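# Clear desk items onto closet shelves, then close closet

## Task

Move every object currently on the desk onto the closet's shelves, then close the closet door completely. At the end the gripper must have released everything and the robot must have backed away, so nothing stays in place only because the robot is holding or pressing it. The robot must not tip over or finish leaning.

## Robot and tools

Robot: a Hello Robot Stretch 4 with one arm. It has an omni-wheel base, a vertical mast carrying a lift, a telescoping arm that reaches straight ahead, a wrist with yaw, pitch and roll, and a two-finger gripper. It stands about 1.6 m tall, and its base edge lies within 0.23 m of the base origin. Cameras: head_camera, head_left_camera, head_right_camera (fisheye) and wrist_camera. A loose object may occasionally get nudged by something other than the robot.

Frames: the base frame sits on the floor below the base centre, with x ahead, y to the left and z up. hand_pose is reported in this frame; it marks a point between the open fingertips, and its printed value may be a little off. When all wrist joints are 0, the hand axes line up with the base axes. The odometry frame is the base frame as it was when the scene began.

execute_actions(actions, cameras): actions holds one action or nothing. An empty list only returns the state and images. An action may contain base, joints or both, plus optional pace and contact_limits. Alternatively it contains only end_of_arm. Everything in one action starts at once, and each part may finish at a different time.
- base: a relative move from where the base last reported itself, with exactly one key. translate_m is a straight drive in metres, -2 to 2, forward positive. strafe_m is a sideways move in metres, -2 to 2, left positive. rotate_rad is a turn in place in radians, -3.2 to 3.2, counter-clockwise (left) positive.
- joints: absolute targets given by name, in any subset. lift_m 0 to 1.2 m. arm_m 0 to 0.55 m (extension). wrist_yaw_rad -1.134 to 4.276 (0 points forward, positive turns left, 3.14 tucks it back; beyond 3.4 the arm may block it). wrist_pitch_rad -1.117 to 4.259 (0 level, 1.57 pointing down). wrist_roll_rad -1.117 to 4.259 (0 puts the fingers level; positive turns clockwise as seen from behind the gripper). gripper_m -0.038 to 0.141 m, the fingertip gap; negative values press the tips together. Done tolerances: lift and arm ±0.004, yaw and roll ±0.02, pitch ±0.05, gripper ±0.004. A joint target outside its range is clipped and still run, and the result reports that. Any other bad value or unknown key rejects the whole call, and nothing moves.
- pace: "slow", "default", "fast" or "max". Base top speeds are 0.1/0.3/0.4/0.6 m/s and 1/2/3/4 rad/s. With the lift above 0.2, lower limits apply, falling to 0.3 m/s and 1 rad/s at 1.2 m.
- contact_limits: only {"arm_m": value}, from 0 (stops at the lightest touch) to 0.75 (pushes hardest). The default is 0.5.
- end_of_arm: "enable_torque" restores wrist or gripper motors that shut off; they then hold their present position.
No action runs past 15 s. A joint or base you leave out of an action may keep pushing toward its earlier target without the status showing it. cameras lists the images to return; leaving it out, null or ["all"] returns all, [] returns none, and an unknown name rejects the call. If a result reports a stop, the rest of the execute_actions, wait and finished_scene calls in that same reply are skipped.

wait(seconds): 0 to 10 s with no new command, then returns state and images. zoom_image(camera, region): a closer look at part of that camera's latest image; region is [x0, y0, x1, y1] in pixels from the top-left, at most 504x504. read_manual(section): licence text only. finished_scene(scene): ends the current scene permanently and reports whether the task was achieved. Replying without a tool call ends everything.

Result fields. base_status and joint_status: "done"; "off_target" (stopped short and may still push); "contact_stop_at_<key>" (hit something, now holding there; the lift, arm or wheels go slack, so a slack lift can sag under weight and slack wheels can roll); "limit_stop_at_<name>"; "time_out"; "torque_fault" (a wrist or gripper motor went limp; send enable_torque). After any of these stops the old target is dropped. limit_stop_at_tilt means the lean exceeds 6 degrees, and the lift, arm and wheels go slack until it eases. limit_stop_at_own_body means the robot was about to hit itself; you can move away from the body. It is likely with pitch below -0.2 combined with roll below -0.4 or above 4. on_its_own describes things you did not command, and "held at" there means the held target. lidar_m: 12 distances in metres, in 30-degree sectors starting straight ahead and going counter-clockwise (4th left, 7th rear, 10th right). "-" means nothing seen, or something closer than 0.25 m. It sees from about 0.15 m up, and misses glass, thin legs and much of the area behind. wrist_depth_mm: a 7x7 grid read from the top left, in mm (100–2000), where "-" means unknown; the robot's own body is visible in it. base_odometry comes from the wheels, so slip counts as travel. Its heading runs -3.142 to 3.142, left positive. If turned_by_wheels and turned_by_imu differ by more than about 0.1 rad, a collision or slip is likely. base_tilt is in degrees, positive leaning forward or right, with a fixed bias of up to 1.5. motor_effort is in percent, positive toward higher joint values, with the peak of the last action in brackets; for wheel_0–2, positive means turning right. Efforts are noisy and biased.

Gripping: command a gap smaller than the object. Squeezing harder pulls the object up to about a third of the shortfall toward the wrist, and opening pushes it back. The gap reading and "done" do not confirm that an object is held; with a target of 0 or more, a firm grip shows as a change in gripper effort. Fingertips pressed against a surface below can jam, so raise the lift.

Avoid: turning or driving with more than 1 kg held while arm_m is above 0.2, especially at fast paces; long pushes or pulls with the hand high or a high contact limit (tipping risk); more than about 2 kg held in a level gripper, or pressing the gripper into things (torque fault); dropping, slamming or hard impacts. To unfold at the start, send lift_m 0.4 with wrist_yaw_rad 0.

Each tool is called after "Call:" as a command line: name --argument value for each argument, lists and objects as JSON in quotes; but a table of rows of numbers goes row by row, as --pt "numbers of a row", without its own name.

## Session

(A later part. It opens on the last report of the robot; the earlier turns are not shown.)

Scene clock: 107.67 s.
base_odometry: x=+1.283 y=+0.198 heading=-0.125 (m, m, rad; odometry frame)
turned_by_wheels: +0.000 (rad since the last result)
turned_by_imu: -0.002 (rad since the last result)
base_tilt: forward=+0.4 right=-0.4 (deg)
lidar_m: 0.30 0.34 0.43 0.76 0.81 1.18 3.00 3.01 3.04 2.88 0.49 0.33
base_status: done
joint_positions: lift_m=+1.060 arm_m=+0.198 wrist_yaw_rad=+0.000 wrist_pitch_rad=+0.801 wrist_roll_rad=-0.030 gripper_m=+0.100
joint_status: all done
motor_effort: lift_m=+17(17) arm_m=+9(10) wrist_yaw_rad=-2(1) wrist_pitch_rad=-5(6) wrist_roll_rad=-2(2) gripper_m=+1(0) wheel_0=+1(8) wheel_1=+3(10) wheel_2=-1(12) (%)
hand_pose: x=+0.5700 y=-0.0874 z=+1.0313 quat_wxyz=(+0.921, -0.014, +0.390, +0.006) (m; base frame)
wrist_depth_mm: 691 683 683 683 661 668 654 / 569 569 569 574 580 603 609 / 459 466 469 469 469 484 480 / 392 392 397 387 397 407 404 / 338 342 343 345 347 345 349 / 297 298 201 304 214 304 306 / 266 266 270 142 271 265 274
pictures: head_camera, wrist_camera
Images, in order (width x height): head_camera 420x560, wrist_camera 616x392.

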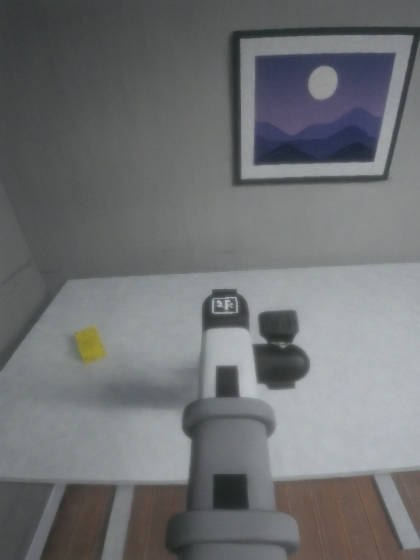

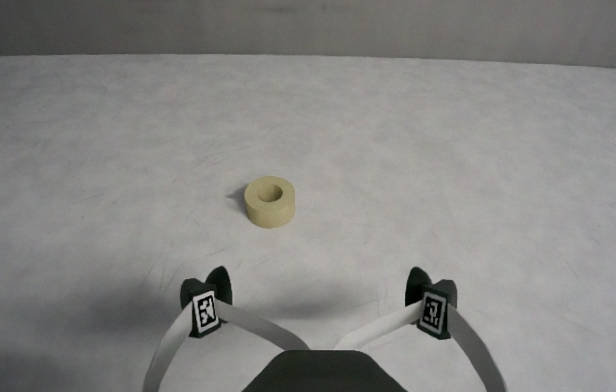

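Call:
execute_actions --actions '[{"base":{"strafe_m":0.043},"joints":{"lift_m":1.005,"arm_m":0.33}}]' --cameras '[]'

Call:
execute_actions --actions '[{"joints":{"gripper_m":0.015}}]' --cameras '[]'

Call:
execute_actions --actions '[{"joints":{"lift_m":1.09}}]' --cameras '["wrist_camera"]'

Call:
execute_actions --actions '[{"base":{"rotate_rad":-2.76},"joints":{"arm_m":0}}]' --cameras '[]'

Call:
execute_actions --actions '[{"base":{"translate_m":2},"pace":"fast"}]' --cameras '[]'

Call:
execute_actions --actions '[{"base":{"rotate_rad":-0.35}}]' --cameras '[]'

Call:
execute_actions --actions '[{"base":{"translate_m":0.57}}]' --cameras '["wrist_camera","head_camera"]'

Scene clock: 112.27 s.
base_odometry: x=+1.289 y=+0.241 heading=-0.125 (m, m, rad; odometry frame)
turned_by_wheels: +0.000 (rad since the last result)
turned_by_imu: -0.001 (rad since the last result)
base_tilt: forward=+0.3 right=-0.4 (deg)
lidar_m: 0.31 0.33 0.43 0.70 0.79 1.09 3.21 2.96 3.05 2.95 0.48 0.33
base_status: done
joint_positions: lift_m=+1.005 arm_m=+0.328 wrist_yaw_rad=+0.000 wrist_pitch_rad=+0.801 wrist_roll_rad=-0.030 gripper_m=+0.100
joint_status: all done
motor_effort: lift_m=+16(19) arm_m=+9(9) wrist_yaw_rad=-2(0) wrist_pitch_rad=-5(6) wrist_roll_rad=-3(2) gripper_m=-2(2) wheel_0=-2(9) wheel_1=+3(13) wheel_2=+0(2) (%)
hand_pose: x=+0.7000 y=-0.0874 z=+0.9764 quat_wxyz=(+0.921, -0.014, +0.390, +0.006) (m; base frame)
wrist_depth_mm: 559 554 549 549 544 539 539 / 455 459 462 462 469 473 484 / 370 375 375 377 379 384 392 / 314 315 317 319 324 324 325 / 270 272 274 268 279 279 279 / 237 240 201 228 213 245 246 / 214 213 216 143 217 213 220
pictures: none
No camera images: the call's "cameras" was empty. Leave "cameras" out to get every camera's image.

Scene clock: 113.93 s.
base_odometry: x=+1.289 y=+0.241 heading=-0.125 (m, m, rad; odometry frame)
turned_by_wheels: +0.000 (rad since the last result)
turned_by_imu: +0.000 (rad since the last result)
base_tilt: forward=+0.4 right=-0.3 (deg)
lidar_m: 0.29 0.33 0.46 0.70 0.76 1.07 3.19 3.01 3.04 2.94 0.47 0.33
base_status: not commanded
joint_positions: lift_m=+1.005 arm_m=+0.328 wrist_yaw_rad=+0.000 wrist_pitch_rad=+0.801 wrist_roll_rad=-0.030 gripper_m=+0.015
joint_status: all done
motor_effort: lift_m=+15(15) arm_m=+9(9) wrist_yaw_rad=-2(2) wrist_pitch_rad=-5(5) wrist_roll_rad=-2(2) gripper_m=-17(18) wheel_0=-2(3) wheel_1=+3(3) wheel_2=+0(0) (%)
hand_pose: x=+0.7000 y=-0.0874 z=+0.9764 quat_wxyz=(+0.921, -0.014, +0.390, +0.006) (m; base frame)
wrist_depth_mm: 564 549 554 549 539 539 535 / 459 455 462 459 466 473 484 / 368 370 375 377 382 384 387 / 312 315 317 320 324 324 325 / 271 272 274 268 277 278 281 / 237 240 190 217 193 246 245 / 213 211 216 155 218 208 220
pictures: none
No camera images: the call's "cameras" was empty. Leave "cameras" out to get every camera's image.

Scene clock: 115.27 s.
base_odometry: x=+1.289 y=+0.241 heading=-0.125 (m, m, rad; odometry frame)
turned_by_wheels: +0.000 (rad since the last result)
turned_by_imu: +0.000 (rad since the last result)
base_tilt: forward=+0.5 right=-0.4 (deg)
lidar_m: 0.29 0.34 0.44 0.72 0.78 1.06 3.21 3.02 3.03 2.93 0.46 0.30
base_status: not commanded
joint_positions: lift_m=+1.090 arm_m=+0.328 wrist_yaw_rad=+0.000 wrist_pitch_rad=+0.801 wrist_roll_rad=-0.030 gripper_m=+0.015
joint_status: all done
motor_effort: lift_m=+26(26) arm_m=+9(9) wrist_yaw_rad=-2(1) wrist_pitch_rad=-6(5) wrist_roll_rad=-2(2) gripper_m=-15(15) wheel_0=-3(2) wheel_1=+3(3) wheel_2=+0(0) (%)
hand_pose: x=+0.7000 y=-0.0874 z=+1.0605 quat_wxyz=(+0.921, -0.014, +0.390, +0.006) (m; base frame)
wrist_depth_mm: 564 554 554 544 544 539 539 / 627 615 615 609 609 603 597 / 512 517 508 517 521 525 530 / 433 433 439 436 439 445 445 / 370 375 379 368 382 379 384 / 327 332 190 217 193 336 338 / 296 290 297 155 300 289 303
pictures: wrist_camera
Images, in order (width x height): wrist_camera 616x392.

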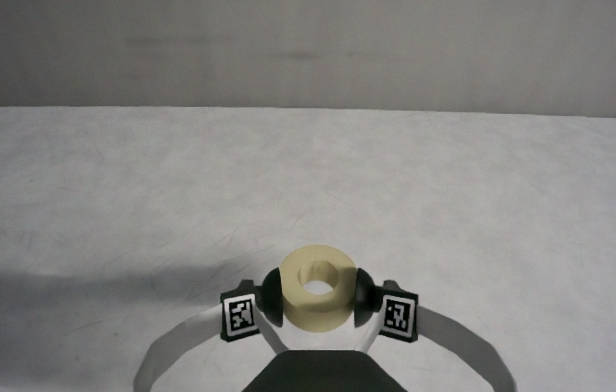

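Scene clock: 118.63 s.
base_odometry: x=+1.288 y=+0.241 heading=-2.884 (m, m, rad; odometry frame)
turned_by_wheels: -2.759 (rad since the last result)
turned_by_imu: -2.777 (rad since the last result)
base_tilt: forward=+0.3 right=-0.4 (deg)
lidar_m: 2.98 3.24 2.93 0.56 0.37 0.30 0.31 0.48 0.70 0.73 0.93 1.96
base_status: done
joint_positions: lift_m=+1.090 arm_m=+0.002 wrist_yaw_rad=+0.000 wrist_pitch_rad=+0.802 wrist_roll_rad=-0.030 gripper_m=+0.015
joint_status: all done
motor_effort: lift_m=+26(27) arm_m=-9(10) wrist_yaw_rad=-1(2) wrist_pitch_rad=-7(6) wrist_roll_rad=-3(2) gripper_m=-16(18) wheel_0=+1(7) wheel_1=+5(9) wheel_2=+3(7) (%)
hand_pose: x=+0.3731 y=-0.0874 z=+1.0605 quat_wxyz=(+0.921, -0.014, +0.390, +0.006) (m; base frame)
wrist_depth_mm: - - - - - - - / - - - - - - - / - - - - - - - / 1756 1756 1756 1808 1756 1863 1808 / 1499 1537 1576 1499 1576 1618 1576 / 1336 1366 190 217 193 1366 1430 / 1205 1182 1229 155 1229 1160 1255
pictures: none
No camera images: the call's "cameras" was empty. Leave "cameras" out to get every camera's image.

Scene clock: 126.10 s.
base_odometry: x=-0.645 y=-0.268 heading=-2.884 (m, m, rad; odometry frame)
turned_by_wheels: +0.000 (rad since the last result)
turned_by_imu: -0.009 (rad since the last result)
base_tilt: forward=+0.4 right=-0.4 (deg)
lidar_m: 1.00 1.29 2.23 2.26 2.77 2.20 2.62 1.66 1.45 1.44 1.10 1.00
base_status: done
joint_positions: lift_m=+1.090 arm_m=+0.002 wrist_yaw_rad=+0.000 wrist_pitch_rad=+0.802 wrist_roll_rad=-0.030 gripper_m=+0.015
joint_status: not commanded
motor_effort: lift_m=+26(26) arm_m=-9(9) wrist_yaw_rad=-1(1) wrist_pitch_rad=-7(6) wrist_roll_rad=-3(2) gripper_m=-16(18) wheel_0=+2(7) wheel_1=+4(9) wheel_2=-1(11) (%)
hand_pose: x=+0.3731 y=-0.0874 z=+1.0605 quat_wxyz=(+0.921, -0.014, +0.390, +0.006) (m; base frame)
wrist_depth_mm: 1098 1042 878 798 732 1336 1205 / - 1182 991 904 820 1138 1205 / - 1366 1138 1008 931 1464 1336 / 1756 1576 1336 1160 1118 1708 1229 / 1537 1537 1537 1205 1499 1576 1060 / 1336 1366 190 216 193 1397 1042 / 1182 1182 1229 155 1229 1138 1182
pictures: none
No camera images: the call's "cameras" was empty. Leave "cameras" out to get every camera's image.

Scene clock: 127.40 s.
base_odometry: x=-0.645 y=-0.268 heading=+3.050 (m, m, rad; odometry frame)
turned_by_wheels: -0.349 (rad since the last result)
turned_by_imu: -0.352 (rad since the last result)
base_tilt: forward=+0.4 right=-0.5 (deg)
lidar_m: 1.02 1.06 1.44 2.22 2.32 3.11 3.00 2.09 1.53 1.45 1.51 1.05
base_status: done
joint_positions: lift_m=+1.090 arm_m=+0.002 wrist_yaw_rad=+0.000 wrist_pitch_rad=+0.802 wrist_roll_rad=-0.030 gripper_m=+0.015
joint_status: not commanded
motor_effort: lift_m=+26(26) arm_m=-9(9) wrist_yaw_rad=-1(1) wrist_pitch_rad=-6(6) wrist_roll_rad=-2(2) gripper_m=-16(17) wheel_0=+4(6) wheel_1=+3(11) wheel_2=+2(9) (%)
hand_pose: x=+0.3731 y=-0.0874 z=+1.0605 quat_wxyz=(+0.921, -0.014, +0.390, +0.006) (m; base frame)
wrist_depth_mm: 778 778 759 1397 1366 768 723 / 878 854 842 1618 1281 831 809 / 991 991 976 1499 1464 904 1708 / 1160 1138 1118 1808 1756 1025 1808 / 1397 1336 1308 1205 1499 1464 1618 / 1336 1366 190 216 193 1397 1397 / 1205 1205 1205 155 1229 1205 1229
pictures: none
No camera images: the call's "cameras" was empty. Leave "cameras" out to get every camera's image.

Scene clock: 130.77 s.
base_odometry: x=-1.213 y=-0.216 heading=+3.050 (m, m, rad; odometry frame)
turned_by_wheels: +0.000 (rad since the last result)
turned_by_imu: -0.003 (rad since the last result)
base_tilt: forward=+0.3 right=-0.4 (deg)
lidar_m: 0.42 0.45 0.67 2.23 2.33 3.22 3.64 2.12 1.51 1.43 0.58 0.62
base_status: done
joint_positions: lift_m=+1.090 arm_m=+0.002 wrist_yaw_rad=+0.000 wrist_pitch_rad=+0.802 wrist_roll_rad=-0.030 gripper_m=+0.015
joint_status: not commanded
motor_effort: lift_m=+26(26) arm_m=-9(8) wrist_yaw_rad=-1(0) wrist_pitch_rad=-6(6) wrist_roll_rad=-2(2) gripper_m=-14(17) wheel_0=+2(8) wheel_1=+3(11) wheel_2=-2(12) (%)
hand_pose: x=+0.3731 y=-0.0874 z=+1.0605 quat_wxyz=(+0.921, -0.014, +0.390, +0.006) (m; base frame)
wrist_depth_mm: 208 233 647 654 634 647 634 / 231 242 1008 1025 991 569 585 / 264 277 917 931 946 904 661 / 304 310 798 820 798 788 661 / 364 355 1025 1042 1042 946 647 / 449 436 191 216 193 878 504 / 580 539 603 155 1229 580 500
pictures: head_camera, wrist_camera
Images, in order (width x height): head_camera 420x560, wrist_camera 616x392.

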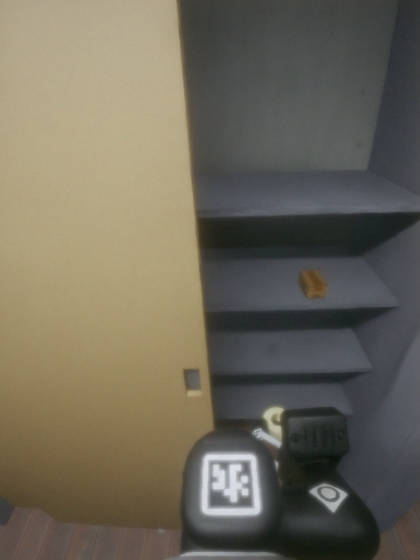

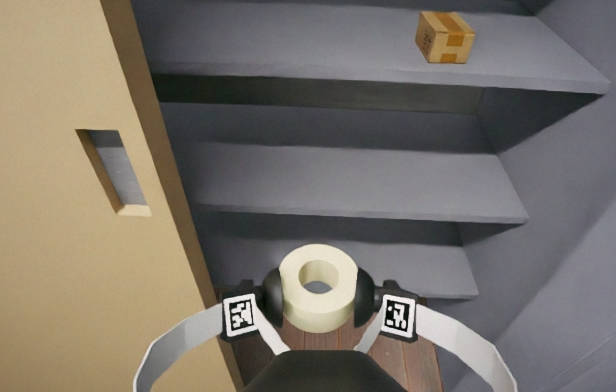

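Call:
execute_actions --actions '[{"base":{"strafe_m":-0.07},"joints":{"arm_m":0.45}}]' --cameras '[]'

Call:
execute_actions --actions '[{"joints":{"lift_m":1.07}}]' --cameras '[]'

Call:
execute_actions --actions '[{"joints":{"gripper_m":0.075}}]' --cameras '["wrist_camera"]'

Call:
execute_actions --actions '[{"base":{"translate_m":-2},"joints":{"arm_m":0},"pace":"fast"}]' --cameras '[]'

Call:
execute_actions --actions '[{"base":{"rotate_rad":3.12},"joints":{"lift_m":1.06,"gripper_m":0.14}}]' --cameras '[]'

Call:
execute_actions --actions '[{"base":{"strafe_m":1.0}}]' --cameras '[]'

Call:
execute_actions --actions '[{"base":{"translate_m":0.44},"joints":{"arm_m":0.2}}]' --cameras '["wrist_camera"]'

Scene clock: 137.53 s.
base_odometry: x=-1.207 y=-0.147 heading=+3.050 (m, m, rad; odometry frame)
turned_by_wheels: +0.000 (rad since the last result)
turned_by_imu: -0.001 (rad since the last result)
base_tilt: forward=+0.4 right=-0.4 (deg)
lidar_m: 0.43 0.43 0.65 2.30 2.37 3.29 3.65 2.02 1.43 1.37 0.56 0.54
base_status: done
joint_positions: lift_m=+1.090 arm_m=+0.448 wrist_yaw_rad=+0.000 wrist_pitch_rad=+0.802 wrist_roll_rad=-0.030 gripper_m=+0.015
joint_status: all done
motor_effort: lift_m=+26(26) arm_m=+9(10) wrist_yaw_rad=-1(1) wrist_pitch_rad=-6(6) wrist_roll_rad=-2(2) gripper_m=-19(15) wheel_0=+0(10) wheel_1=-3(12) wheel_2=+0(4) (%)
hand_pose: x=+0.8200 y=-0.0874 z=+1.0606 quat_wxyz=(+0.921, -0.014, +0.390, +0.006) (m; base frame)
wrist_depth_mm: 480 469 469 462 459 455 455 / 496 496 496 500 496 492 492 / 402 402 407 407 410 415 418 / 338 340 342 343 345 349 347 / 293 294 297 290 298 240 297 / 257 259 190 216 193 216 216 / 233 228 233 155 236 223 236
pictures: none
No camera images: the call's "cameras" was empty. Leave "cameras" out to get every camera's image.

Scene clock: 138.33 s.
base_odometry: x=-1.207 y=-0.147 heading=+3.050 (m, m, rad; odometry frame)
turned_by_wheels: +0.000 (rad since the last result)
turned_by_imu: +0.000 (rad since the last result)
base_tilt: forward=+0.4 right=-0.4 (deg)
lidar_m: 0.47 0.45 0.64 2.31 2.40 3.31 3.63 2.03 1.45 1.37 0.62 0.52
base_status: not commanded
joint_positions: lift_m=+1.070 arm_m=+0.448 wrist_yaw_rad=+0.000 wrist_pitch_rad=+0.802 wrist_roll_rad=-0.030 gripper_m=+0.015
joint_status: all done
motor_effort: lift_m=+15(26) arm_m=+9(9) wrist_yaw_rad=-1(2) wrist_pitch_rad=-6(6) wrist_roll_rad=-2(2) gripper_m=-18(17) wheel_0=-1(1) wheel_1=-3(3) wheel_2=+0(0) (%)
hand_pose: x=+0.8200 y=-0.0874 z=+1.0414 quat_wxyz=(+0.921, -0.014, +0.390, +0.006) (m; base frame)
wrist_depth_mm: 477 469 473 466 462 455 455 / 452 452 462 459 466 473 473 / 368 370 373 375 379 384 384 / 312 310 315 319 319 250 324 / 270 271 273 265 277 222 219 / 237 239 190 218 192 207 198 / 218 216 220 154 217 208 219
pictures: none
No camera images: the call's "cameras" was empty. Leave "cameras" out to get every camera's image.

Scene clock: 139.73 s.
base_odometry: x=-1.207 y=-0.147 heading=+3.050 (m, m, rad; odometry frame)
turned_by_wheels: +0.000 (rad since the last result)
turned_by_imu: +0.000 (rad since the last result)
base_tilt: forward=+0.5 right=-0.4 (deg)
lidar_m: 0.43 0.45 0.64 2.30 2.41 3.33 3.63 2.04 1.42 1.36 0.61 0.56
base_status: not commanded
joint_positions: lift_m=+1.070 arm_m=+0.448 wrist_yaw_rad=+0.000 wrist_pitch_rad=+0.801 wrist_roll_rad=-0.030 gripper_m=+0.075
joint_status: all done
motor_effort: lift_m=+16(16) arm_m=+9(9) wrist_yaw_rad=-1(2) wrist_pitch_rad=-5(5) wrist_roll_rad=-3(2) gripper_m=-4(17) wheel_0=-1(1) wheel_1=-3(3) wheel_2=+0(1) (%)
hand_pose: x=+0.8201 y=-0.0874 z=+1.0415 quat_wxyz=(+0.921, -0.014, +0.390, +0.006) (m; base frame)
wrist_depth_mm: 480 473 469 466 462 459 459 / 455 455 455 462 466 477 484 / 368 370 373 377 379 379 389 / 309 314 314 319 320 249 322 / 268 272 272 267 277 222 219 / 236 239 198 227 196 207 199 / 219 217 219 140 218 213 220
pictures: wrist_camera
Images, in order (width x height): wrist_camera 616x392.

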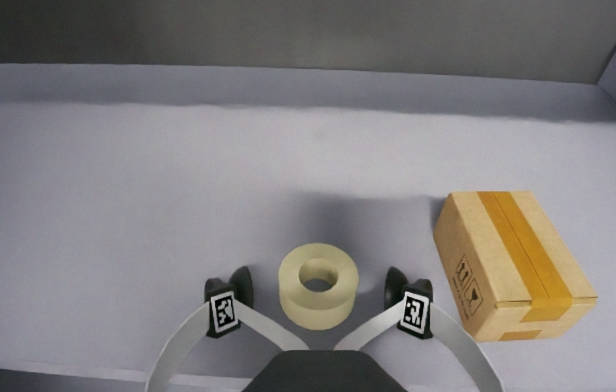

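Scene clock: 147.10 s.
base_odometry: x=+0.785 y=-0.330 heading=+3.050 (m, m, rad; odometry frame)
turned_by_wheels: +0.000 (rad since the last result)
turned_by_imu: +0.008 (rad since the last result)
base_tilt: forward=+0.4 right=-0.4 (deg)
lidar_m: 2.44 2.54 2.40 2.30 2.22 0.78 0.76 0.78 1.11 1.35 1.45 2.01
base_status: done
joint_positions: lift_m=+1.070 arm_m=+0.002 wrist_yaw_rad=+0.000 wrist_pitch_rad=+0.802 wrist_roll_rad=-0.030 gripper_m=+0.075
joint_status: all done
motor_effort: lift_m=+16(16) arm_m=-9(11) wrist_yaw_rad=-1(2) wrist_pitch_rad=-6(6) wrist_roll_rad=-3(2) gripper_m=-1(2) wheel_0=-3(7) wheel_1=-3(8) wheel_2=+1(12) (%)
hand_pose: x=+0.3731 y=-0.0874 z=+1.0414 quat_wxyz=(+0.921, -0.014, +0.390, +0.006) (m; base frame)
wrist_depth_mm: - - - - - - - / - - - - - - - / - - - - - - 1983 / 1708 1756 1756 1756 1808 1808 1808 / 1499 1537 1537 1537 1537 1576 1576 / 1308 1366 197 1366 197 1366 1366 / 1182 1182 1205 140 1229 1182 1205
pictures: none
No camera images: the call's "cameras" was empty. Leave "cameras" out to get every camera's image.

Scene clock: 150.63 s.
base_odometry: x=+0.785 y=-0.330 heading=-0.114 (m, m, rad; odometry frame)
turned_by_wheels: +3.119 (rad since the last result)
turned_by_imu: +3.137 (rad since the last result)
base_tilt: forward=+0.4 right=-0.4 (deg)
lidar_m: 0.72 0.79 1.10 1.38 1.46 2.03 2.44 2.55 2.39 2.32 2.22 0.78
base_status: done
joint_positions: lift_m=+1.060 arm_m=+0.002 wrist_yaw_rad=+0.000 wrist_pitch_rad=+0.802 wrist_roll_rad=-0.030 gripper_m=+0.140
joint_status: all done
motor_effort: lift_m=+16(15) arm_m=-9(9) wrist_yaw_rad=-1(1) wrist_pitch_rad=-5(6) wrist_roll_rad=-3(2) gripper_m=-1(2) wheel_0=-2(7) wheel_1=-5(7) wheel_2=-4(8) (%)
hand_pose: x=+0.3731 y=-0.0874 z=+1.0314 quat_wxyz=(+0.921, -0.014, +0.390, +0.006) (m; base frame)
wrist_depth_mm: 732 759 750 750 798 1255 1255 / 609 597 609 615 627 1397 1397 / 1661 1661 1618 1661 1618 1576 1537 / 1661 1708 1708 1708 1756 1661 1708 / 1499 1499 1499 1499 1537 1537 1537 / 1308 1255 1281 1366 1366 210 1366 / 1182 1205 1182 142 1205 1205 1229
pictures: none
No camera images: the call's "cameras" was empty. Leave "cameras" out to get every camera's image.

Scene clock: 155.30 s.
base_odometry: x=+0.899 y=+0.663 heading=-0.114 (m, m, rad; odometry frame)
turned_by_wheels: +0.000 (rad since the last result)
turned_by_imu: +0.002 (rad since the last result)
base_tilt: forward=+0.4 right=-0.4 (deg)
lidar_m: 0.72 0.51 0.37 0.34 0.39 0.58 1.64 2.68 3.44 3.30 1.09 0.78
base_status: done
joint_positions: lift_m=+1.060 arm_m=+0.002 wrist_yaw_rad=+0.000 wrist_pitch_rad=+0.802 wrist_roll_rad=-0.030 gripper_m=+0.140
joint_status: not commanded
motor_effort: lift_m=+16(16) arm_m=-9(9) wrist_yaw_rad=-1(1) wrist_pitch_rad=-6(5) wrist_roll_rad=-2(2) gripper_m=+2(3) wheel_0=-3(11) wheel_1=+2(11) wheel_2=+0(2) (%)
hand_pose: x=+0.3731 y=-0.0874 z=+1.0313 quat_wxyz=(+0.921, -0.014, +0.390, +0.006) (m; base frame)
wrist_depth_mm: 654 904 741 768 778 778 778 / 654 809 603 609 585 597 609 / 676 991 1618 1618 1661 1576 1618 / 683 1025 1661 1708 1708 1756 1756 / 691 1025 1464 1499 1499 1537 1537 / 668 831 1255 1366 1366 209 1366 / 654 960 1205 142 1205 1229 1229
pictures: none
No camera images: the call's "cameras" was empty. Leave "cameras" out to get every camera's image.

Scene clock: 158.27 s.
base_odometry: x=+1.336 y=+0.613 heading=-0.114 (m, m, rad; odometry frame)
turned_by_wheels: +0.000 (rad since the last result)
turned_by_imu: -0.002 (rad since the last result)
base_tilt: forward=+0.4 right=-0.4 (deg)
lidar_m: 0.29 0.31 0.40 0.33 0.36 0.55 1.73 3.12 3.46 3.32 0.42 0.32
base_status: done
joint_positions: lift_m=+1.060 arm_m=+0.198 wrist_yaw_rad=+0.000 wrist_pitch_rad=+0.801 wrist_roll_rad=-0.030 gripper_m=+0.140
joint_status: all done
motor_effort: lift_m=+16(16) arm_m=+9(10) wrist_yaw_rad=-2(1) wrist_pitch_rad=-5(5) wrist_roll_rad=-2(2) gripper_m=-1(2) wheel_0=+2(6) wheel_1=+3(9) wheel_2=-1(13) (%)
hand_pose: x=+0.5700 y=-0.0874 z=+1.0314 quat_wxyz=(+0.921, -0.014, +0.390, +0.006) (m; base frame)
wrist_depth_mm: 647 699 676 676 683 668 654 / 661 597 574 574 585 591 603 / 640 469 466 473 477 480 484 / 397 394 342 399 399 402 404 / 336 340 325 325 347 349 349 / 297 286 289 303 306 211 306 / 266 267 270 142 272 272 276
pictures: wrist_camera
Images, in order (width x height): wrist_camera 616x392.

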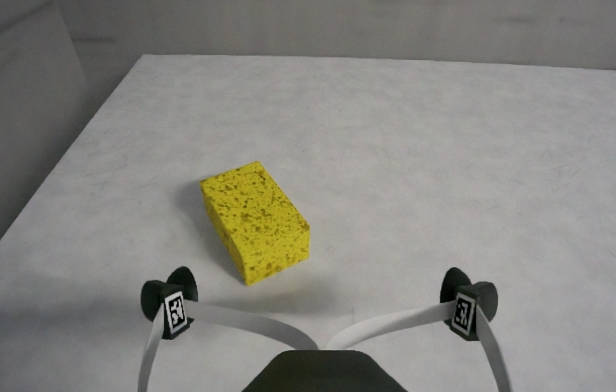

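Call:
execute_actions --actions '[{"base":{"strafe_m":-0.04},"joints":{"wrist_yaw_rad":0.45,"arm_m":0.28}}]' --cameras '[]'

Call:
execute_actions --actions '[{"joints":{"lift_m":1.01}}]' --cameras '["wrist_camera"]'

Call:
execute_actions --actions '[{"joints":{"gripper_m":0.03}}]' --cameras '[]'

Call:
execute_actions --actions '[{"joints":{"lift_m":1.05}}]' --cameras '["wrist_camera"]'

Call:
execute_actions --actions '[{"base":{"rotate_rad":-2.66},"joints":{"arm_m":0,"wrist_yaw_rad":0}}]' --cameras '[]'

Call:
execute_actions --actions '[{"base":{"translate_m":2},"joints":{"lift_m":0.81},"pace":"fast"}]' --cameras '[]'

Call:
execute_actions --actions '[{"base":{"rotate_rad":-0.46}}]' --cameras '[]'

Call:
execute_actions --actions '[{"base":{"translate_m":0.66},"joints":{"arm_m":0.2}}]' --cameras '["wrist_camera","head_camera"]'

Scene clock: 164.23 s.
base_odometry: x=+1.331 y=+0.573 heading=-0.114 (m, m, rad; odometry frame)
turned_by_wheels: +0.000 (rad since the last result)
turned_by_imu: -0.001 (rad since the last result)
base_tilt: forward=+0.4 right=-0.5 (deg)
lidar_m: 0.28 0.30 0.44 0.37 0.41 0.61 1.81 3.09 3.42 3.27 0.45 0.31
base_status: done
joint_positions: lift_m=+1.060 arm_m=+0.278 wrist_yaw_rad=+0.450 wrist_pitch_rad=+0.801 wrist_roll_rad=-0.030 gripper_m=+0.140
joint_status: all done
motor_effort: lift_m=+16(16) arm_m=+9(10) wrist_yaw_rad=-1(5) wrist_pitch_rad=-5(5) wrist_roll_rad=-3(2) gripper_m=+1(0) wheel_0=+2(9) wheel_1=-2(11) wheel_2=+0(2) (%)
hand_pose: x=+0.6681 y=+0.0086 z=+1.0314 quat_wxyz=(+0.896, -0.100, +0.377, +0.211) (m; base frame)
wrist_depth_mm: 436 544 683 647 574 521 480 / 459 580 741 580 609 564 512 / 488 609 466 469 469 480 480 / 517 404 394 397 399 404 407 / 504 340 342 290 347 347 347 / 297 286 215 254 291 210 304 / 266 267 268 142 272 272 274
pictures: none
No camera images: the call's "cameras" was empty. Leave "cameras" out to get every camera's image.

Scene clock: 165.33 s.
base_odometry: x=+1.331 y=+0.573 heading=-0.114 (m, m, rad; odometry frame)
turned_by_wheels: +0.000 (rad since the last result)
turned_by_imu: +0.000 (rad since the last result)
base_tilt: forward=+0.5 right=-0.4 (deg)
lidar_m: 0.28 0.33 0.43 0.34 0.36 0.62 1.80 3.08 3.42 3.30 0.43 0.30
base_status: not commanded
joint_positions: lift_m=+1.010 arm_m=+0.278 wrist_yaw_rad=+0.450 wrist_pitch_rad=+0.801 wrist_roll_rad=-0.030 gripper_m=+0.140
joint_status: all done
motor_effort: lift_m=+15(16) arm_m=+9(9) wrist_yaw_rad=-2(1) wrist_pitch_rad=-5(5) wrist_roll_rad=-2(2) gripper_m=-1(1) wheel_0=+2(2) wheel_1=-2(2) wheel_2=+0(0) (%)
hand_pose: x=+0.6681 y=+0.0086 z=+0.9814 quat_wxyz=(+0.896, -0.100, +0.377, +0.211) (m; base frame)
wrist_depth_mm: 439 544 683 627 569 525 484 / 459 574 496 473 480 488 496 / 484 544 384 387 387 397 399 / 480 322 324 329 329 330 332 / 277 281 282 226 285 285 286 / 243 235 236 200 206 211 250 / 220 220 221 141 218 223 226
pictures: wrist_camera
Images, in order (width x height): wrist_camera 616x392.

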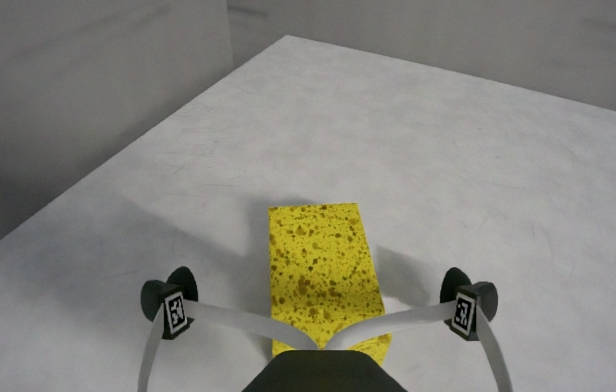

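Scene clock: 167.43 s.
base_odometry: x=+1.331 y=+0.573 heading=-0.114 (m, m, rad; odometry frame)
turned_by_wheels: +0.000 (rad since the last result)
turned_by_imu: +0.000 (rad since the last result)
base_tilt: forward=+0.4 right=-0.4 (deg)
lidar_m: 0.29 0.31 0.40 0.35 0.38 0.60 1.81 3.06 3.40 3.25 0.46 0.31
base_status: not commanded
joint_positions: lift_m=+1.010 arm_m=+0.278 wrist_yaw_rad=+0.450 wrist_pitch_rad=+0.801 wrist_roll_rad=-0.030 gripper_m=+0.030
joint_status: all done
motor_effort: lift_m=+15(15) arm_m=+9(9) wrist_yaw_rad=-1(0) wrist_pitch_rad=-5(6) wrist_roll_rad=-2(3) gripper_m=-16(12) wheel_0=+2(2) wheel_1=-2(2) wheel_2=+0(0) (%)
hand_pose: x=+0.6681 y=+0.0086 z=+0.9814 quat_wxyz=(+0.896, -0.100, +0.377, +0.211) (m; base frame)
wrist_depth_mm: 436 539 683 627 574 521 480 / 459 569 488 473 480 488 496 / 484 539 382 387 387 392 397 / 477 324 324 325 329 330 330 / 277 279 282 219 285 285 287 / 244 245 188 193 189 251 250 / 220 215 220 145 218 219 224
pictures: none
No camera images: the call's "cameras" was empty. Leave "cameras" out to get every camera's image.

Scene clock: 168.43 s.
base_odometry: x=+1.331 y=+0.573 heading=-0.114 (m, m, rad; odometry frame)
turned_by_wheels: +0.000 (rad since the last result)
turned_by_imu: +0.000 (rad since the last result)
base_tilt: forward=+0.4 right=-0.4 (deg)
lidar_m: 0.30 0.32 0.43 0.37 0.40 0.63 1.81 3.06 3.41 3.27 0.43 0.33
base_status: not commanded
joint_positions: lift_m=+1.050 arm_m=+0.278 wrist_yaw_rad=+0.450 wrist_pitch_rad=+0.801 wrist_roll_rad=-0.030 gripper_m=+0.030
joint_status: all done
motor_effort: lift_m=+27(30) arm_m=+9(9) wrist_yaw_rad=-1(1) wrist_pitch_rad=-6(6) wrist_roll_rad=-2(2) gripper_m=-14(16) wheel_0=+2(2) wheel_1=-2(2) wheel_2=+0(0) (%)
hand_pose: x=+0.6681 y=+0.0086 z=+1.0205 quat_wxyz=(+0.896, -0.100, +0.377, +0.211) (m; base frame)
wrist_depth_mm: 439 544 691 647 574 525 480 / 462 574 723 554 564 559 512 / 484 591 449 452 455 462 469 / 512 377 377 382 384 387 387 / 334 325 329 219 332 334 334 / 286 289 188 192 188 293 293 / 257 252 258 145 255 255 264
pictures: wrist_camera
Images, in order (width x height): wrist_camera 616x392.

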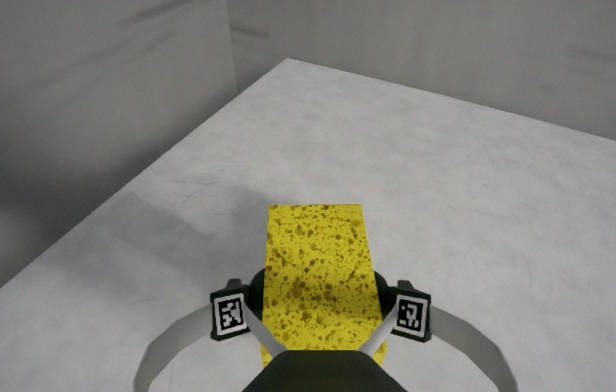

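Scene clock: 171.53 s.
base_odometry: x=+1.331 y=+0.573 heading=-2.774 (m, m, rad; odometry frame)
turned_by_wheels: -2.659 (rad since the last result)
turned_by_imu: -2.677 (rad since the last result)
base_tilt: forward=+0.4 right=-0.4 (deg)
lidar_m: 3.07 3.48 3.28 0.48 0.33 0.29 0.29 0.45 0.35 0.37 0.55 1.51
base_status: done
joint_positions: lift_m=+1.050 arm_m=+0.002 wrist_yaw_rad=+0.000 wrist_pitch_rad=+0.802 wrist_roll_rad=-0.030 gripper_m=+0.030
joint_status: all done
motor_effort: lift_m=+26(27) arm_m=-9(9) wrist_yaw_rad=-1(8) wrist_pitch_rad=-6(6) wrist_roll_rad=-2(2) gripper_m=-12(15) wheel_0=+2(5) wheel_1=+2(9) wheel_2=+3(9) (%)
hand_pose: x=+0.3731 y=-0.0874 z=+1.0206 quat_wxyz=(+0.921, -0.014, +0.390, +0.006) (m; base frame)
wrist_depth_mm: - - - - - - - / - - - - - - - / - - - - - - 1983 / 1756 1756 1708 1756 1756 1708 1618 / 1464 1499 1499 219 1499 1576 1499 / 1308 1308 188 193 189 1336 1281 / 1205 1160 1182 146 1182 1160 1118
pictures: none
No camera images: the call's "cameras" was empty. Leave "cameras" out to get every camera's image.

Scene clock: 178.80 s.
base_odometry: x=-0.534 y=-0.147 heading=-2.773 (m, m, rad; odometry frame)
turned_by_wheels: +0.000 (rad since the last result)
turned_by_imu: -0.009 (rad since the last result)
base_tilt: forward=+0.3 right=-0.4 (deg)
lidar_m: 1.12 1.54 2.38 2.45 3.07 2.13 2.03 1.41 1.33 1.31 1.14 1.10
base_status: done
joint_positions: lift_m=+0.810 arm_m=+0.002 wrist_yaw_rad=+0.000 wrist_pitch_rad=+0.802 wrist_roll_rad=-0.030 gripper_m=+0.030
joint_status: all done
motor_effort: lift_m=+16(27) arm_m=-9(8) wrist_yaw_rad=-1(2) wrist_pitch_rad=-6(6) wrist_roll_rad=-2(3) gripper_m=-13(14) wheel_0=+2(7) wheel_1=+3(11) wheel_2=-1(13) (%)
hand_pose: x=+0.3731 y=-0.0874 z=+0.7814 quat_wxyz=(+0.921, -0.014, +0.390, +0.006) (m; base frame)
wrist_depth_mm: - 1281 1078 931 831 1366 1281 / - 1430 1205 1060 931 1229 1255 / 1618 1576 1397 1205 1098 1661 1464 / 1366 1397 1397 1255 1281 1397 1366 / 1182 1205 1205 219 1205 1229 976 / 1025 1060 189 193 188 1098 1042 / 946 931 946 146 931 946 976
pictures: none
No camera images: the call's "cameras" was empty. Leave "cameras" out to get every camera's image.

Scene clock: 180.03 s.
base_odometry: x=-0.534 y=-0.147 heading=+3.050 (m, m, rad; odometry frame)
turned_by_wheels: -0.460 (rad since the last result)
turned_by_imu: -0.463 (rad since the last result)
base_tilt: forward=+0.4 right=-0.3 (deg)
lidar_m: 1.10 1.14 1.60 2.34 2.47 3.03 2.92 1.86 1.37 1.32 1.36 1.10
base_status: done
joint_positions: lift_m=+0.810 arm_m=+0.002 wrist_yaw_rad=+0.000 wrist_pitch_rad=+0.802 wrist_roll_rad=-0.030 gripper_m=+0.030
joint_status: not commanded
motor_effort: lift_m=+16(16) arm_m=-9(8) wrist_yaw_rad=-1(2) wrist_pitch_rad=-5(6) wrist_roll_rad=-2(2) gripper_m=-13(15) wheel_0=+1(6) wheel_1=+2(9) wheel_2=+3(9) (%)
hand_pose: x=+0.3731 y=-0.0874 z=+0.7814 quat_wxyz=(+0.921, -0.014, +0.390, +0.006) (m; base frame)
wrist_depth_mm: 854 854 1397 1464 1397 820 1499 / 946 946 1255 1661 991 917 1618 / 1098 1078 1118 1661 1060 1618 1708 / 1255 1255 1281 1430 1205 1397 1430 / 1205 1205 1182 220 1205 1229 1255 / 1060 1042 189 193 188 1060 1060 / 931 917 946 146 946 946 960
pictures: none
No camera images: the call's "cameras" was empty. Leave "cameras" out to get every camera's image.

Scene clock: 183.73 s.
base_odometry: x=-1.192 y=-0.087 heading=+3.051 (m, m, rad; odometry frame)
turned_by_wheels: +0.000 (rad since the last result)
turned_by_imu: -0.003 (rad since the last result)
base_tilt: forward=+0.3 right=-0.4 (deg)
lidar_m: 0.73 0.47 0.64 2.36 2.47 3.41 3.64 1.93 1.37 1.30 0.63 0.47
base_status: done
joint_positions: lift_m=+0.810 arm_m=+0.198 wrist_yaw_rad=+0.000 wrist_pitch_rad=+0.802 wrist_roll_rad=-0.030 gripper_m=+0.030
joint_status: all done
motor_effort: lift_m=+17(17) arm_m=+9(10) wrist_yaw_rad=-1(0) wrist_pitch_rad=-6(6) wrist_roll_rad=-2(2) gripper_m=-16(13) wheel_0=+2(7) wheel_1=+3(11) wheel_2=+0(12) (%)
hand_pose: x=+0.5700 y=-0.0874 z=+0.7813 quat_wxyz=(+0.921, -0.014, +0.390, +0.006) (m; base frame)
wrist_depth_mm: 691 683 676 683 668 668 473 / 549 549 549 549 564 564 459 / 449 445 452 449 455 455 433 / 809 788 788 418 778 574 418 / 683 691 707 220 715 654 445 / 1008 1008 188 193 189 591 442 / 946 931 960 145 917 517 449
pictures: head_camera, wrist_camera
Images, in order (width x height): head_camera 420x560, wrist_camera 616x392.

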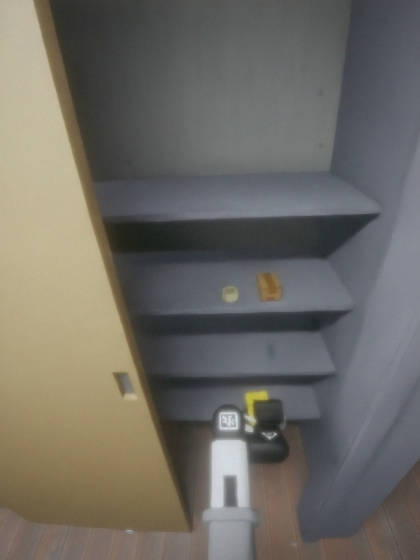

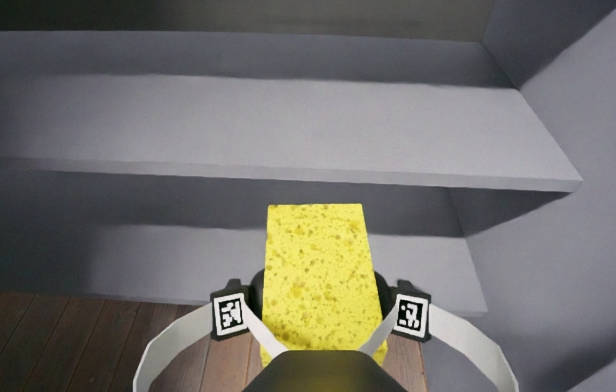

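Call:
execute_actions --actions '[{"joints":{"arm_m":0.49,"lift_m":0.785}}]' --cameras '[]'

Call:
execute_actions --actions '[{"joints":{"lift_m":0.768}}]' --cameras '[]'

Call:
execute_actions --actions '[{"joints":{"gripper_m":0.1}}]' --cameras '[]'

Call:
execute_actions --actions '[{"joints":{"arm_m":0}}]' --cameras '["head_camera"]'

Call:
execute_actions --actions '[{"base":{"rotate_rad":-1.56}}]' --cameras '[]'

Call:
execute_actions --actions '[{"base":{"translate_m":-0.51},"joints":{"lift_m":0.892,"wrist_pitch_rad":0,"wrist_yaw_rad":1.55,"wrist_roll_rad":1.55,"gripper_m":0,"arm_m":0.02}}]' --cameras '[]'

Call:
execute_actions --actions '[{"base":{"strafe_m":0.13}}]' --cameras '["wrist_camera"]'

Scene clock: 190.57 s.
base_odometry: x=-1.192 y=-0.087 heading=+3.051 (m, m, rad; odometry frame)
turned_by_wheels: +0.000 (rad since the last result)
turned_by_imu: -0.001 (rad since the last result)
base_tilt: forward=+0.4 right=-0.3 (deg)
lidar_m: 0.72 0.44 0.65 2.37 2.47 3.42 3.63 1.95 1.37 1.29 0.61 0.50
base_status: not commanded
joint_positions: lift_m=+0.785 arm_m=+0.488 wrist_yaw_rad=+0.000 wrist_pitch_rad=+0.802 wrist_roll_rad=-0.030 gripper_m=+0.030
joint_status: all done
motor_effort: lift_m=+15(15) arm_m=+10(8) wrist_yaw_rad=-2(1) wrist_pitch_rad=-6(6) wrist_roll_rad=-2(2) gripper_m=-15(12) wheel_0=+2(2) wheel_1=+4(3) wheel_2=+0(0) (%)
hand_pose: x=+0.8600 y=-0.0874 z=+0.7564 quat_wxyz=(+0.921, -0.014, +0.390, +0.006) (m; base frame)
wrist_depth_mm: 430 424 424 418 415 413 410 / 466 466 462 459 462 455 442 / 402 404 404 413 415 415 413 / 338 340 342 347 347 347 353 / 294 296 298 220 300 301 301 / 257 260 189 193 189 265 264 / 233 228 234 146 231 231 242
pictures: none
No camera images: the call's "cameras" was empty. Leave "cameras" out to get every camera's image.

Scene clock: 191.33 s.
base_odometry: x=-1.192 y=-0.087 heading=+3.051 (m, m, rad; odometry frame)
turned_by_wheels: +0.000 (rad since the last result)
turned_by_imu: +0.000 (rad since the last result)
base_tilt: forward=+0.4 right=-0.4 (deg)
lidar_m: 0.73 0.45 0.64 2.36 2.48 3.41 3.68 1.90 1.36 1.28 0.60 0.48
base_status: not commanded
joint_positions: lift_m=+0.768 arm_m=+0.488 wrist_yaw_rad=+0.000 wrist_pitch_rad=+0.802 wrist_roll_rad=-0.030 gripper_m=+0.030
joint_status: all done
motor_effort: lift_m=+15(17) arm_m=+9(9) wrist_yaw_rad=-2(2) wrist_pitch_rad=-5(6) wrist_roll_rad=-2(2) gripper_m=-14(15) wheel_0=+2(2) wheel_1=+3(3) wheel_2=+0(0) (%)
hand_pose: x=+0.8600 y=-0.0874 z=+0.7394 quat_wxyz=(+0.921, -0.014, +0.390, +0.006) (m; base frame)
wrist_depth_mm: 430 427 421 418 413 410 410 / 455 455 449 449 452 449 442 / 373 375 377 379 382 389 394 / 315 319 319 319 324 325 327 / 272 274 276 219 279 283 281 / 241 242 189 193 188 247 246 / 215 211 217 145 215 215 222
pictures: none
No camera images: the call's "cameras" was empty. Leave "cameras" out to get every camera's image.

Scene clock: 192.87 s.
base_odometry: x=-1.192 y=-0.087 heading=+3.051 (m, m, rad; odometry frame)
turned_by_wheels: +0.000 (rad since the last result)
turned_by_imu: +0.000 (rad since the last result)
base_tilt: forward=+0.4 right=-0.4 (deg)
lidar_m: 0.73 0.48 0.63 2.36 2.47 3.45 3.65 1.93 1.35 1.31 0.59 0.48
base_status: not commanded
joint_positions: lift_m=+0.768 arm_m=+0.488 wrist_yaw_rad=+0.000 wrist_pitch_rad=+0.801 wrist_roll_rad=-0.030 gripper_m=+0.100
joint_status: all done
motor_effort: lift_m=+15(15) arm_m=+9(9) wrist_yaw_rad=-1(1) wrist_pitch_rad=-4(6) wrist_roll_rad=-2(3) gripper_m=-1(11) wheel_0=+2(2) wheel_1=+3(3) wheel_2=+0(0) (%)
hand_pose: x=+0.8600 y=-0.0874 z=+0.7395 quat_wxyz=(+0.921, -0.014, +0.390, +0.006) (m; base frame)
wrist_depth_mm: 430 430 421 418 413 413 410 / 459 455 455 449 452 449 439 / 373 375 377 379 387 387 392 / 315 320 319 322 324 324 327 / 272 273 276 223 279 281 282 / 240 242 201 196 198 246 248 / 216 215 216 143 220 215 223
pictures: none
No camera images: the call's "cameras" was empty. Leave "cameras" out to get every camera's image.

Scene clock: 195.37 s.
base_odometry: x=-1.192 y=-0.087 heading=+3.051 (m, m, rad; odometry frame)
turned_by_wheels: +0.000 (rad since the last result)
turned_by_imu: +0.000 (rad since the last result)
base_tilt: forward=+0.4 right=-0.4 (deg)
lidar_m: 0.72 0.46 0.64 2.37 2.47 3.43 3.66 1.92 1.35 1.31 0.61 0.47
base_status: not commanded
joint_positions: lift_m=+0.768 arm_m=+0.002 wrist_yaw_rad=+0.000 wrist_pitch_rad=+0.802 wrist_roll_rad=-0.030 gripper_m=+0.100
joint_status: all done
motor_effort: lift_m=+15(16) arm_m=-9(9) wrist_yaw_rad=+0(2) wrist_pitch_rad=-6(7) wrist_roll_rad=-2(2) gripper_m=-3(1) wheel_0=+2(2) wheel_1=+4(3) wheel_2=+0(0) (%)
hand_pose: x=+0.3731 y=-0.0874 z=+0.7394 quat_wxyz=(+0.921, -0.014, +0.390, +0.006) (m; base frame)
wrist_depth_mm: 591 609 609 559 621 597 469 / 991 1025 1025 991 1008 574 469 / 878 891 891 891 917 668 320 / 750 798 788 788 788 661 317 / 370 1160 1182 1160 1118 449 317 / 430 976 201 1042 215 387 338 / 549 544 904 143 750 413 424
pictures: head_camera
Images, in order (width x height): head_camera 420x560.

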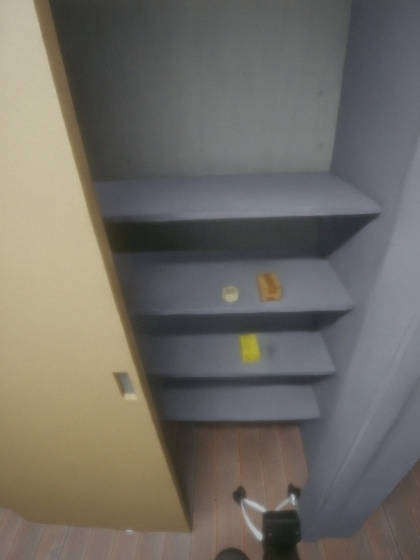

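Scene clock: 197.40 s.
base_odometry: x=-1.192 y=-0.087 heading=+1.491 (m, m, rad; odometry frame)
turned_by_wheels: -1.560 (rad since the last result)
turned_by_imu: -1.569 (rad since the last result)
base_tilt: forward=+0.4 right=-0.2 (deg)
lidar_m: 1.30 0.60 0.50 0.72 0.45 0.65 2.36 2.48 3.44 2.75 1.91 1.36
base_status: done
joint_positions: lift_m=+0.768 arm_m=+0.002 wrist_yaw_rad=+0.000 wrist_pitch_rad=+0.801 wrist_roll_rad=-0.030 gripper_m=+0.100
joint_status: not commanded
motor_effort: lift_m=+17(17) arm_m=-9(9) wrist_yaw_rad=-1(1) wrist_pitch_rad=-6(6) wrist_roll_rad=-2(2) gripper_m=-1(1) wheel_0=+1(8) wheel_1=+2(10) wheel_2=+3(9) (%)
hand_pose: x=+0.3732 y=-0.0874 z=+0.7393 quat_wxyz=(+0.921, -0.014, +0.390, +0.006) (m; base frame)
wrist_depth_mm: 1118 1098 1098 1078 1078 1060 1042 / 1255 1255 1229 1205 1205 1182 1160 / 1430 1397 1397 1366 1336 1336 1336 / 1281 1336 1336 1336 1366 1366 1336 / 1138 1160 1160 1160 1182 1160 1205 / 1008 1025 201 1025 214 1042 1042 / 866 891 904 143 931 891 917
pictures: none
No camera images: the call's "cameras" was empty. Leave "cameras" out to get every camera's image.

Scene clock: 200.57 s.
base_odometry: x=-1.232 y=-0.595 heading=+1.491 (m, m, rad; odometry frame)
turned_by_wheels: +0.000 (rad since the last result)
turned_by_imu: +0.001 (rad since the last result)
base_tilt: forward=+0.2 right=-0.4 (deg)
lidar_m: 1.80 0.90 0.48 0.42 0.44 0.74 1.85 1.93 2.68 2.77 2.59 1.92
base_status: done
joint_positions: lift_m=+0.892 arm_m=+0.018 wrist_yaw_rad=+1.550 wrist_pitch_rad=+0.002 wrist_roll_rad=+1.550 gripper_m=+0.000
joint_status: all done
motor_effort: lift_m=+26(30) arm_m=+9(10) wrist_yaw_rad=-1(5) wrist_pitch_rad=-8(11) wrist_roll_rad=-1(3) gripper_m=-4(2) wheel_0=-1(6) wheel_1=-2(7) wheel_2=+1(10) (%)
hand_pose: x=+0.2828 y=+0.2866 z=+1.0691 quat_wxyz=(+0.511, +0.499, +0.490, +0.499) (m; base frame)
wrist_depth_mm: 1160 1138 1008 1060 1098 931 991 / 1160 1160 1008 1138 1118 931 976 / 1160 1138 1025 1118 1138 917 976 / 1118 1138 917 1118 1118 904 960 / 402 402 399 402 397 397 392 / 397 397 399 195 202 394 394 / 397 397 394 147 389 389 389
pictures: none
No camera images: the call's "cameras" was empty. Leave "cameras" out to get every camera's image.

Scene clock: 202.20 s.
base_odometry: x=-1.362 y=-0.585 heading=+1.491 (m, m, rad; odometry frame)
turned_by_wheels: +0.000 (rad since the last result)
turned_by_imu: +0.000 (rad since the last result)
base_tilt: forward=+0.4 right=-0.4 (deg)
lidar_m: 1.82 0.45 0.30 0.28 0.32 0.47 1.85 1.94 2.66 2.91 2.56 1.88
base_status: done
joint_positions: lift_m=+0.892 arm_m=+0.018 wrist_yaw_rad=+1.550 wrist_pitch_rad=+0.002 wrist_roll_rad=+1.550 gripper_m=+0.000
joint_status: not commanded
motor_effort: lift_m=+26(26) arm_m=+9(9) wrist_yaw_rad=-1(2) wrist_pitch_rad=-8(8) wrist_roll_rad=+0(1) gripper_m=-10(3) wheel_0=-3(11) wheel_1=+2(12) wheel_2=+0(0) (%)
hand_pose: x=+0.2827 y=+0.2866 z=+1.0691 quat_wxyz=(+0.511, +0.499, +0.490, +0.499) (m; base frame)
wrist_depth_mm: 1025 1008 842 991 1008 778 931 / 1025 1008 878 1008 1025 715 891 / 1008 1008 891 991 991 788 878 / 1008 976 809 976 991 768 891 / 271 271 271 283 268 267 266 / 270 268 268 195 203 264 265 / 267 266 265 147 264 264 263
pictures: wrist_camera
Images, in order (width x height): wrist_camera 616x392.

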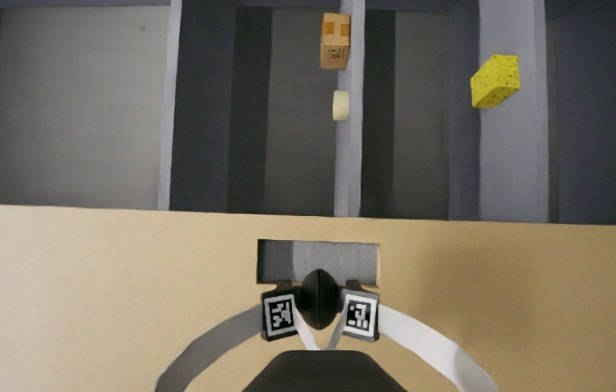

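Call:
execute_actions --actions '[{"base":{"strafe_m":0.036},"joints":{"arm_m":0.036},"pace":"slow"}]' --cameras '[]'

Call:
execute_actions --actions '[{"joints":{"arm_m":0.525},"pace":"slow","contact_limits":{"arm_m":0.1}}]' --cameras '["wrist_camera","head_camera"]'

Scene clock: 205.17 s.
base_odometry: x=-1.398 y=-0.582 heading=+1.491 (m, m, rad; odometry frame)
turned_by_wheels: +0.000 (rad since the last result)
turned_by_imu: +0.000 (rad since the last result)
base_tilt: forward=+0.4 right=-0.3 (deg)
lidar_m: 1.03 0.40 0.28 0.25 0.28 0.39 1.82 1.94 2.70 2.97 2.56 1.91
base_status: done
joint_positions: lift_m=+0.892 arm_m=+0.034 wrist_yaw_rad=+1.550 wrist_pitch_rad=+0.002 wrist_roll_rad=+1.550 gripper_m=+0.000
joint_status: all done
motor_effort: lift_m=+26(26) arm_m=+9(9) wrist_yaw_rad=-1(2) wrist_pitch_rad=-8(8) wrist_roll_rad=-1(1) gripper_m=-6(6) wheel_0=-2(7) wheel_1=+6(7) wheel_2=+1(0) (%)
hand_pose: x=+0.2987 y=+0.2866 z=+1.0691 quat_wxyz=(+0.511, +0.499, +0.490, +0.499) (m; base frame)
wrist_depth_mm: 991 991 854 960 976 778 591 / 991 991 866 976 976 683 591 / 976 960 904 960 976 768 597 / 976 976 917 960 960 768 585 / 235 233 234 234 233 231 231 / 233 233 233 195 202 230 229 / 232 231 229 147 229 228 228
pictures: none
No camera images: the call's "cameras" was empty. Leave "cameras" out to get every camera's image.

Scene clock: 211.33 s.
base_odometry: x=-1.398 y=-0.582 heading=+1.490 (m, m, rad; odometry frame)
turned_by_wheels: -0.001 (rad since the last result)
turned_by_imu: -0.003 (rad since the last result)
base_tilt: forward=+0.5 right=-0.4 (deg)
lidar_m: 1.02 0.39 0.27 0.29 0.34 0.49 1.84 1.93 2.69 2.94 2.63 1.90
base_status: not commanded
joint_positions: lift_m=+0.892 arm_m=+0.522 wrist_yaw_rad=+1.566 wrist_pitch_rad=+0.001 wrist_roll_rad=+1.550 gripper_m=+0.000
joint_status: all done
on_its_own: wrist_yaw_rad is at rest, and its effort (-46) is outside its rest range (-13 to +13)
motor_effort: lift_m=+26(26) arm_m=+15(15) wrist_yaw_rad=-46(46) wrist_pitch_rad=-4(8) wrist_roll_rad=-1(1) gripper_m=-3(5) wheel_0=-4(4) wheel_1=+3(6) wheel_2=-8(8) (%)
contact_limits: arm_m 0.1
hand_pose: x=+0.7822 y=+0.2880 z=+1.0695 quat_wxyz=(+0.507, +0.496, +0.494, +0.504) (m; base frame)
wrist_depth_mm: 218 217 217 216 215 215 214 / 217 216 214 215 213 214 213 / 216 215 214 213 213 212 212 / 201 200 199 198 198 198 197 / 230 230 212 212 198 196 196 / 230 230 229 202 189 227 227 / 230 229 229 139 226 226 225
pictures: head_camera, wrist_camera
Images, in order (width x height): head_camera 420x560, wrist_camera 616x392.

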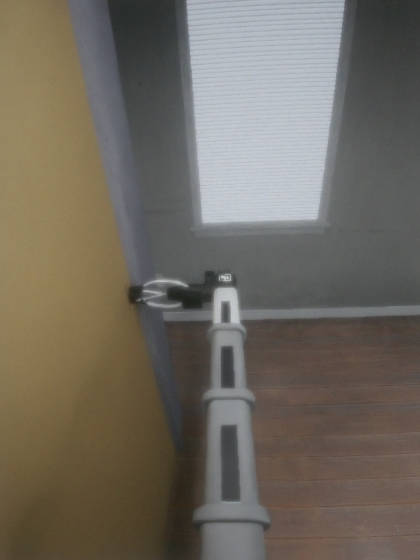

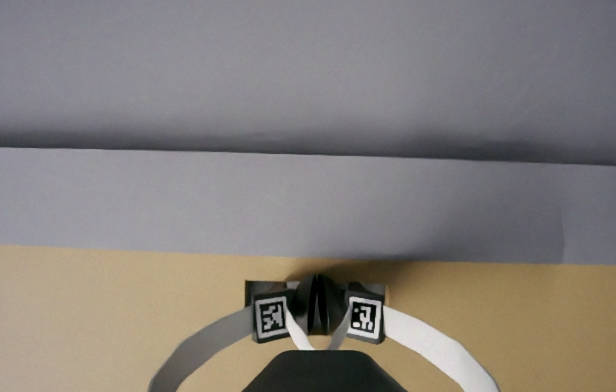

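Call:
execute_actions --actions '[{"base":{"strafe_m":-0.6}}]' --cameras '[]'

Call:
execute_actions --actions '[{"base":{"rotate_rad":1.8},"joints":{"arm_m":0}}]' --cameras '["head_left_camera"]'

Scene clock: 216.20 s.
base_odometry: x=-0.800 y=-0.631 heading=+1.490 (m, m, rad; odometry frame)
turned_by_wheels: +0.000 (rad since the last result)
turned_by_imu: -0.001 (rad since the last result)
base_tilt: forward=+0.4 right=-0.4 (deg)
lidar_m: 1.82 1.20 0.91 0.86 0.92 1.93 1.85 1.96 2.69 2.34 2.43 1.92
base_status: done
joint_positions: lift_m=+0.892 arm_m=+0.523 wrist_yaw_rad=+1.550 wrist_pitch_rad=+0.002 wrist_roll_rad=+1.550 gripper_m=+0.000
joint_status: not commanded
motor_effort: lift_m=+26(26) arm_m=+9(15) wrist_yaw_rad=-1(48) wrist_pitch_rad=-7(7) wrist_roll_rad=+0(0) gripper_m=-6(5) wheel_0=+2(11) wheel_1=-2(10) wheel_2=+0(10) (%)
hand_pose: x=+0.7877 y=+0.2866 z=+1.0693 quat_wxyz=(+0.511, +0.499, +0.490, +0.500) (m; base frame)
wrist_depth_mm: 1618 1618 1618 1618 1576 1576 1576 / 1618 1618 1576 1537 1618 1537 1576 / 831 831 820 820 1537 1576 1397 / 820 820 809 820 820 809 798 / 831 820 842 820 831 831 809 / 809 820 820 194 202 809 820 / 831 820 809 147 809 798 809
pictures: none
No camera images: the call's "cameras" was empty. Leave "cameras" out to get every camera's image.

Scene clock: 218.80 s.
base_odometry: x=-0.800 y=-0.631 heading=-2.993 (m, m, rad; odometry frame)
turned_by_wheels: +1.800 (rad since the last result)
turned_by_imu: +1.811 (rad since the last result)
base_tilt: forward=+0.4 right=-0.4 (deg)
lidar_m: 0.91 1.06 1.84 1.86 2.18 3.14 2.71 2.16 1.83 1.83 1.02 0.87
base_status: done
joint_positions: lift_m=+0.892 arm_m=+0.002 wrist_yaw_rad=+1.550 wrist_pitch_rad=+0.002 wrist_roll_rad=+1.550 gripper_m=+0.000
joint_status: all done
motor_effort: lift_m=+26(26) arm_m=-9(9) wrist_yaw_rad=-2(0) wrist_pitch_rad=-7(7) wrist_roll_rad=-1(1) gripper_m=-5(5) wheel_0=-1(9) wheel_1=-2(9) wheel_2=-1(12) (%)
hand_pose: x=+0.2658 y=+0.2866 z=+1.0693 quat_wxyz=(+0.511, +0.499, +0.490, +0.499) (m; base frame)
wrist_depth_mm: 1661 1708 1661 1661 1618 1618 1576 / 1708 1708 1708 1661 1661 1661 1618 / 1708 1756 1756 1708 1808 1808 1576 / 1808 1863 1808 1808 1808 1808 1537 / 1921 1863 1863 1921 1863 1863 1537 / 1921 1921 1863 194 202 1863 1499 / 1921 1983 1983 147 1983 1921 1499
pictures: head_left_camera
Images, in order (width x height): head_left_camera 420x672.

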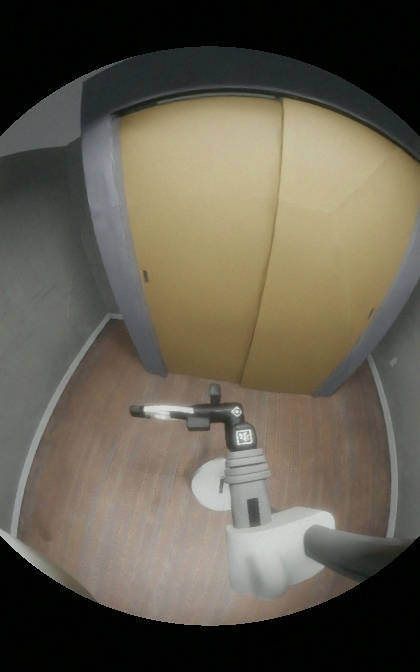

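Call:
finished_scene --scene 2

The scene is finished: the task was done.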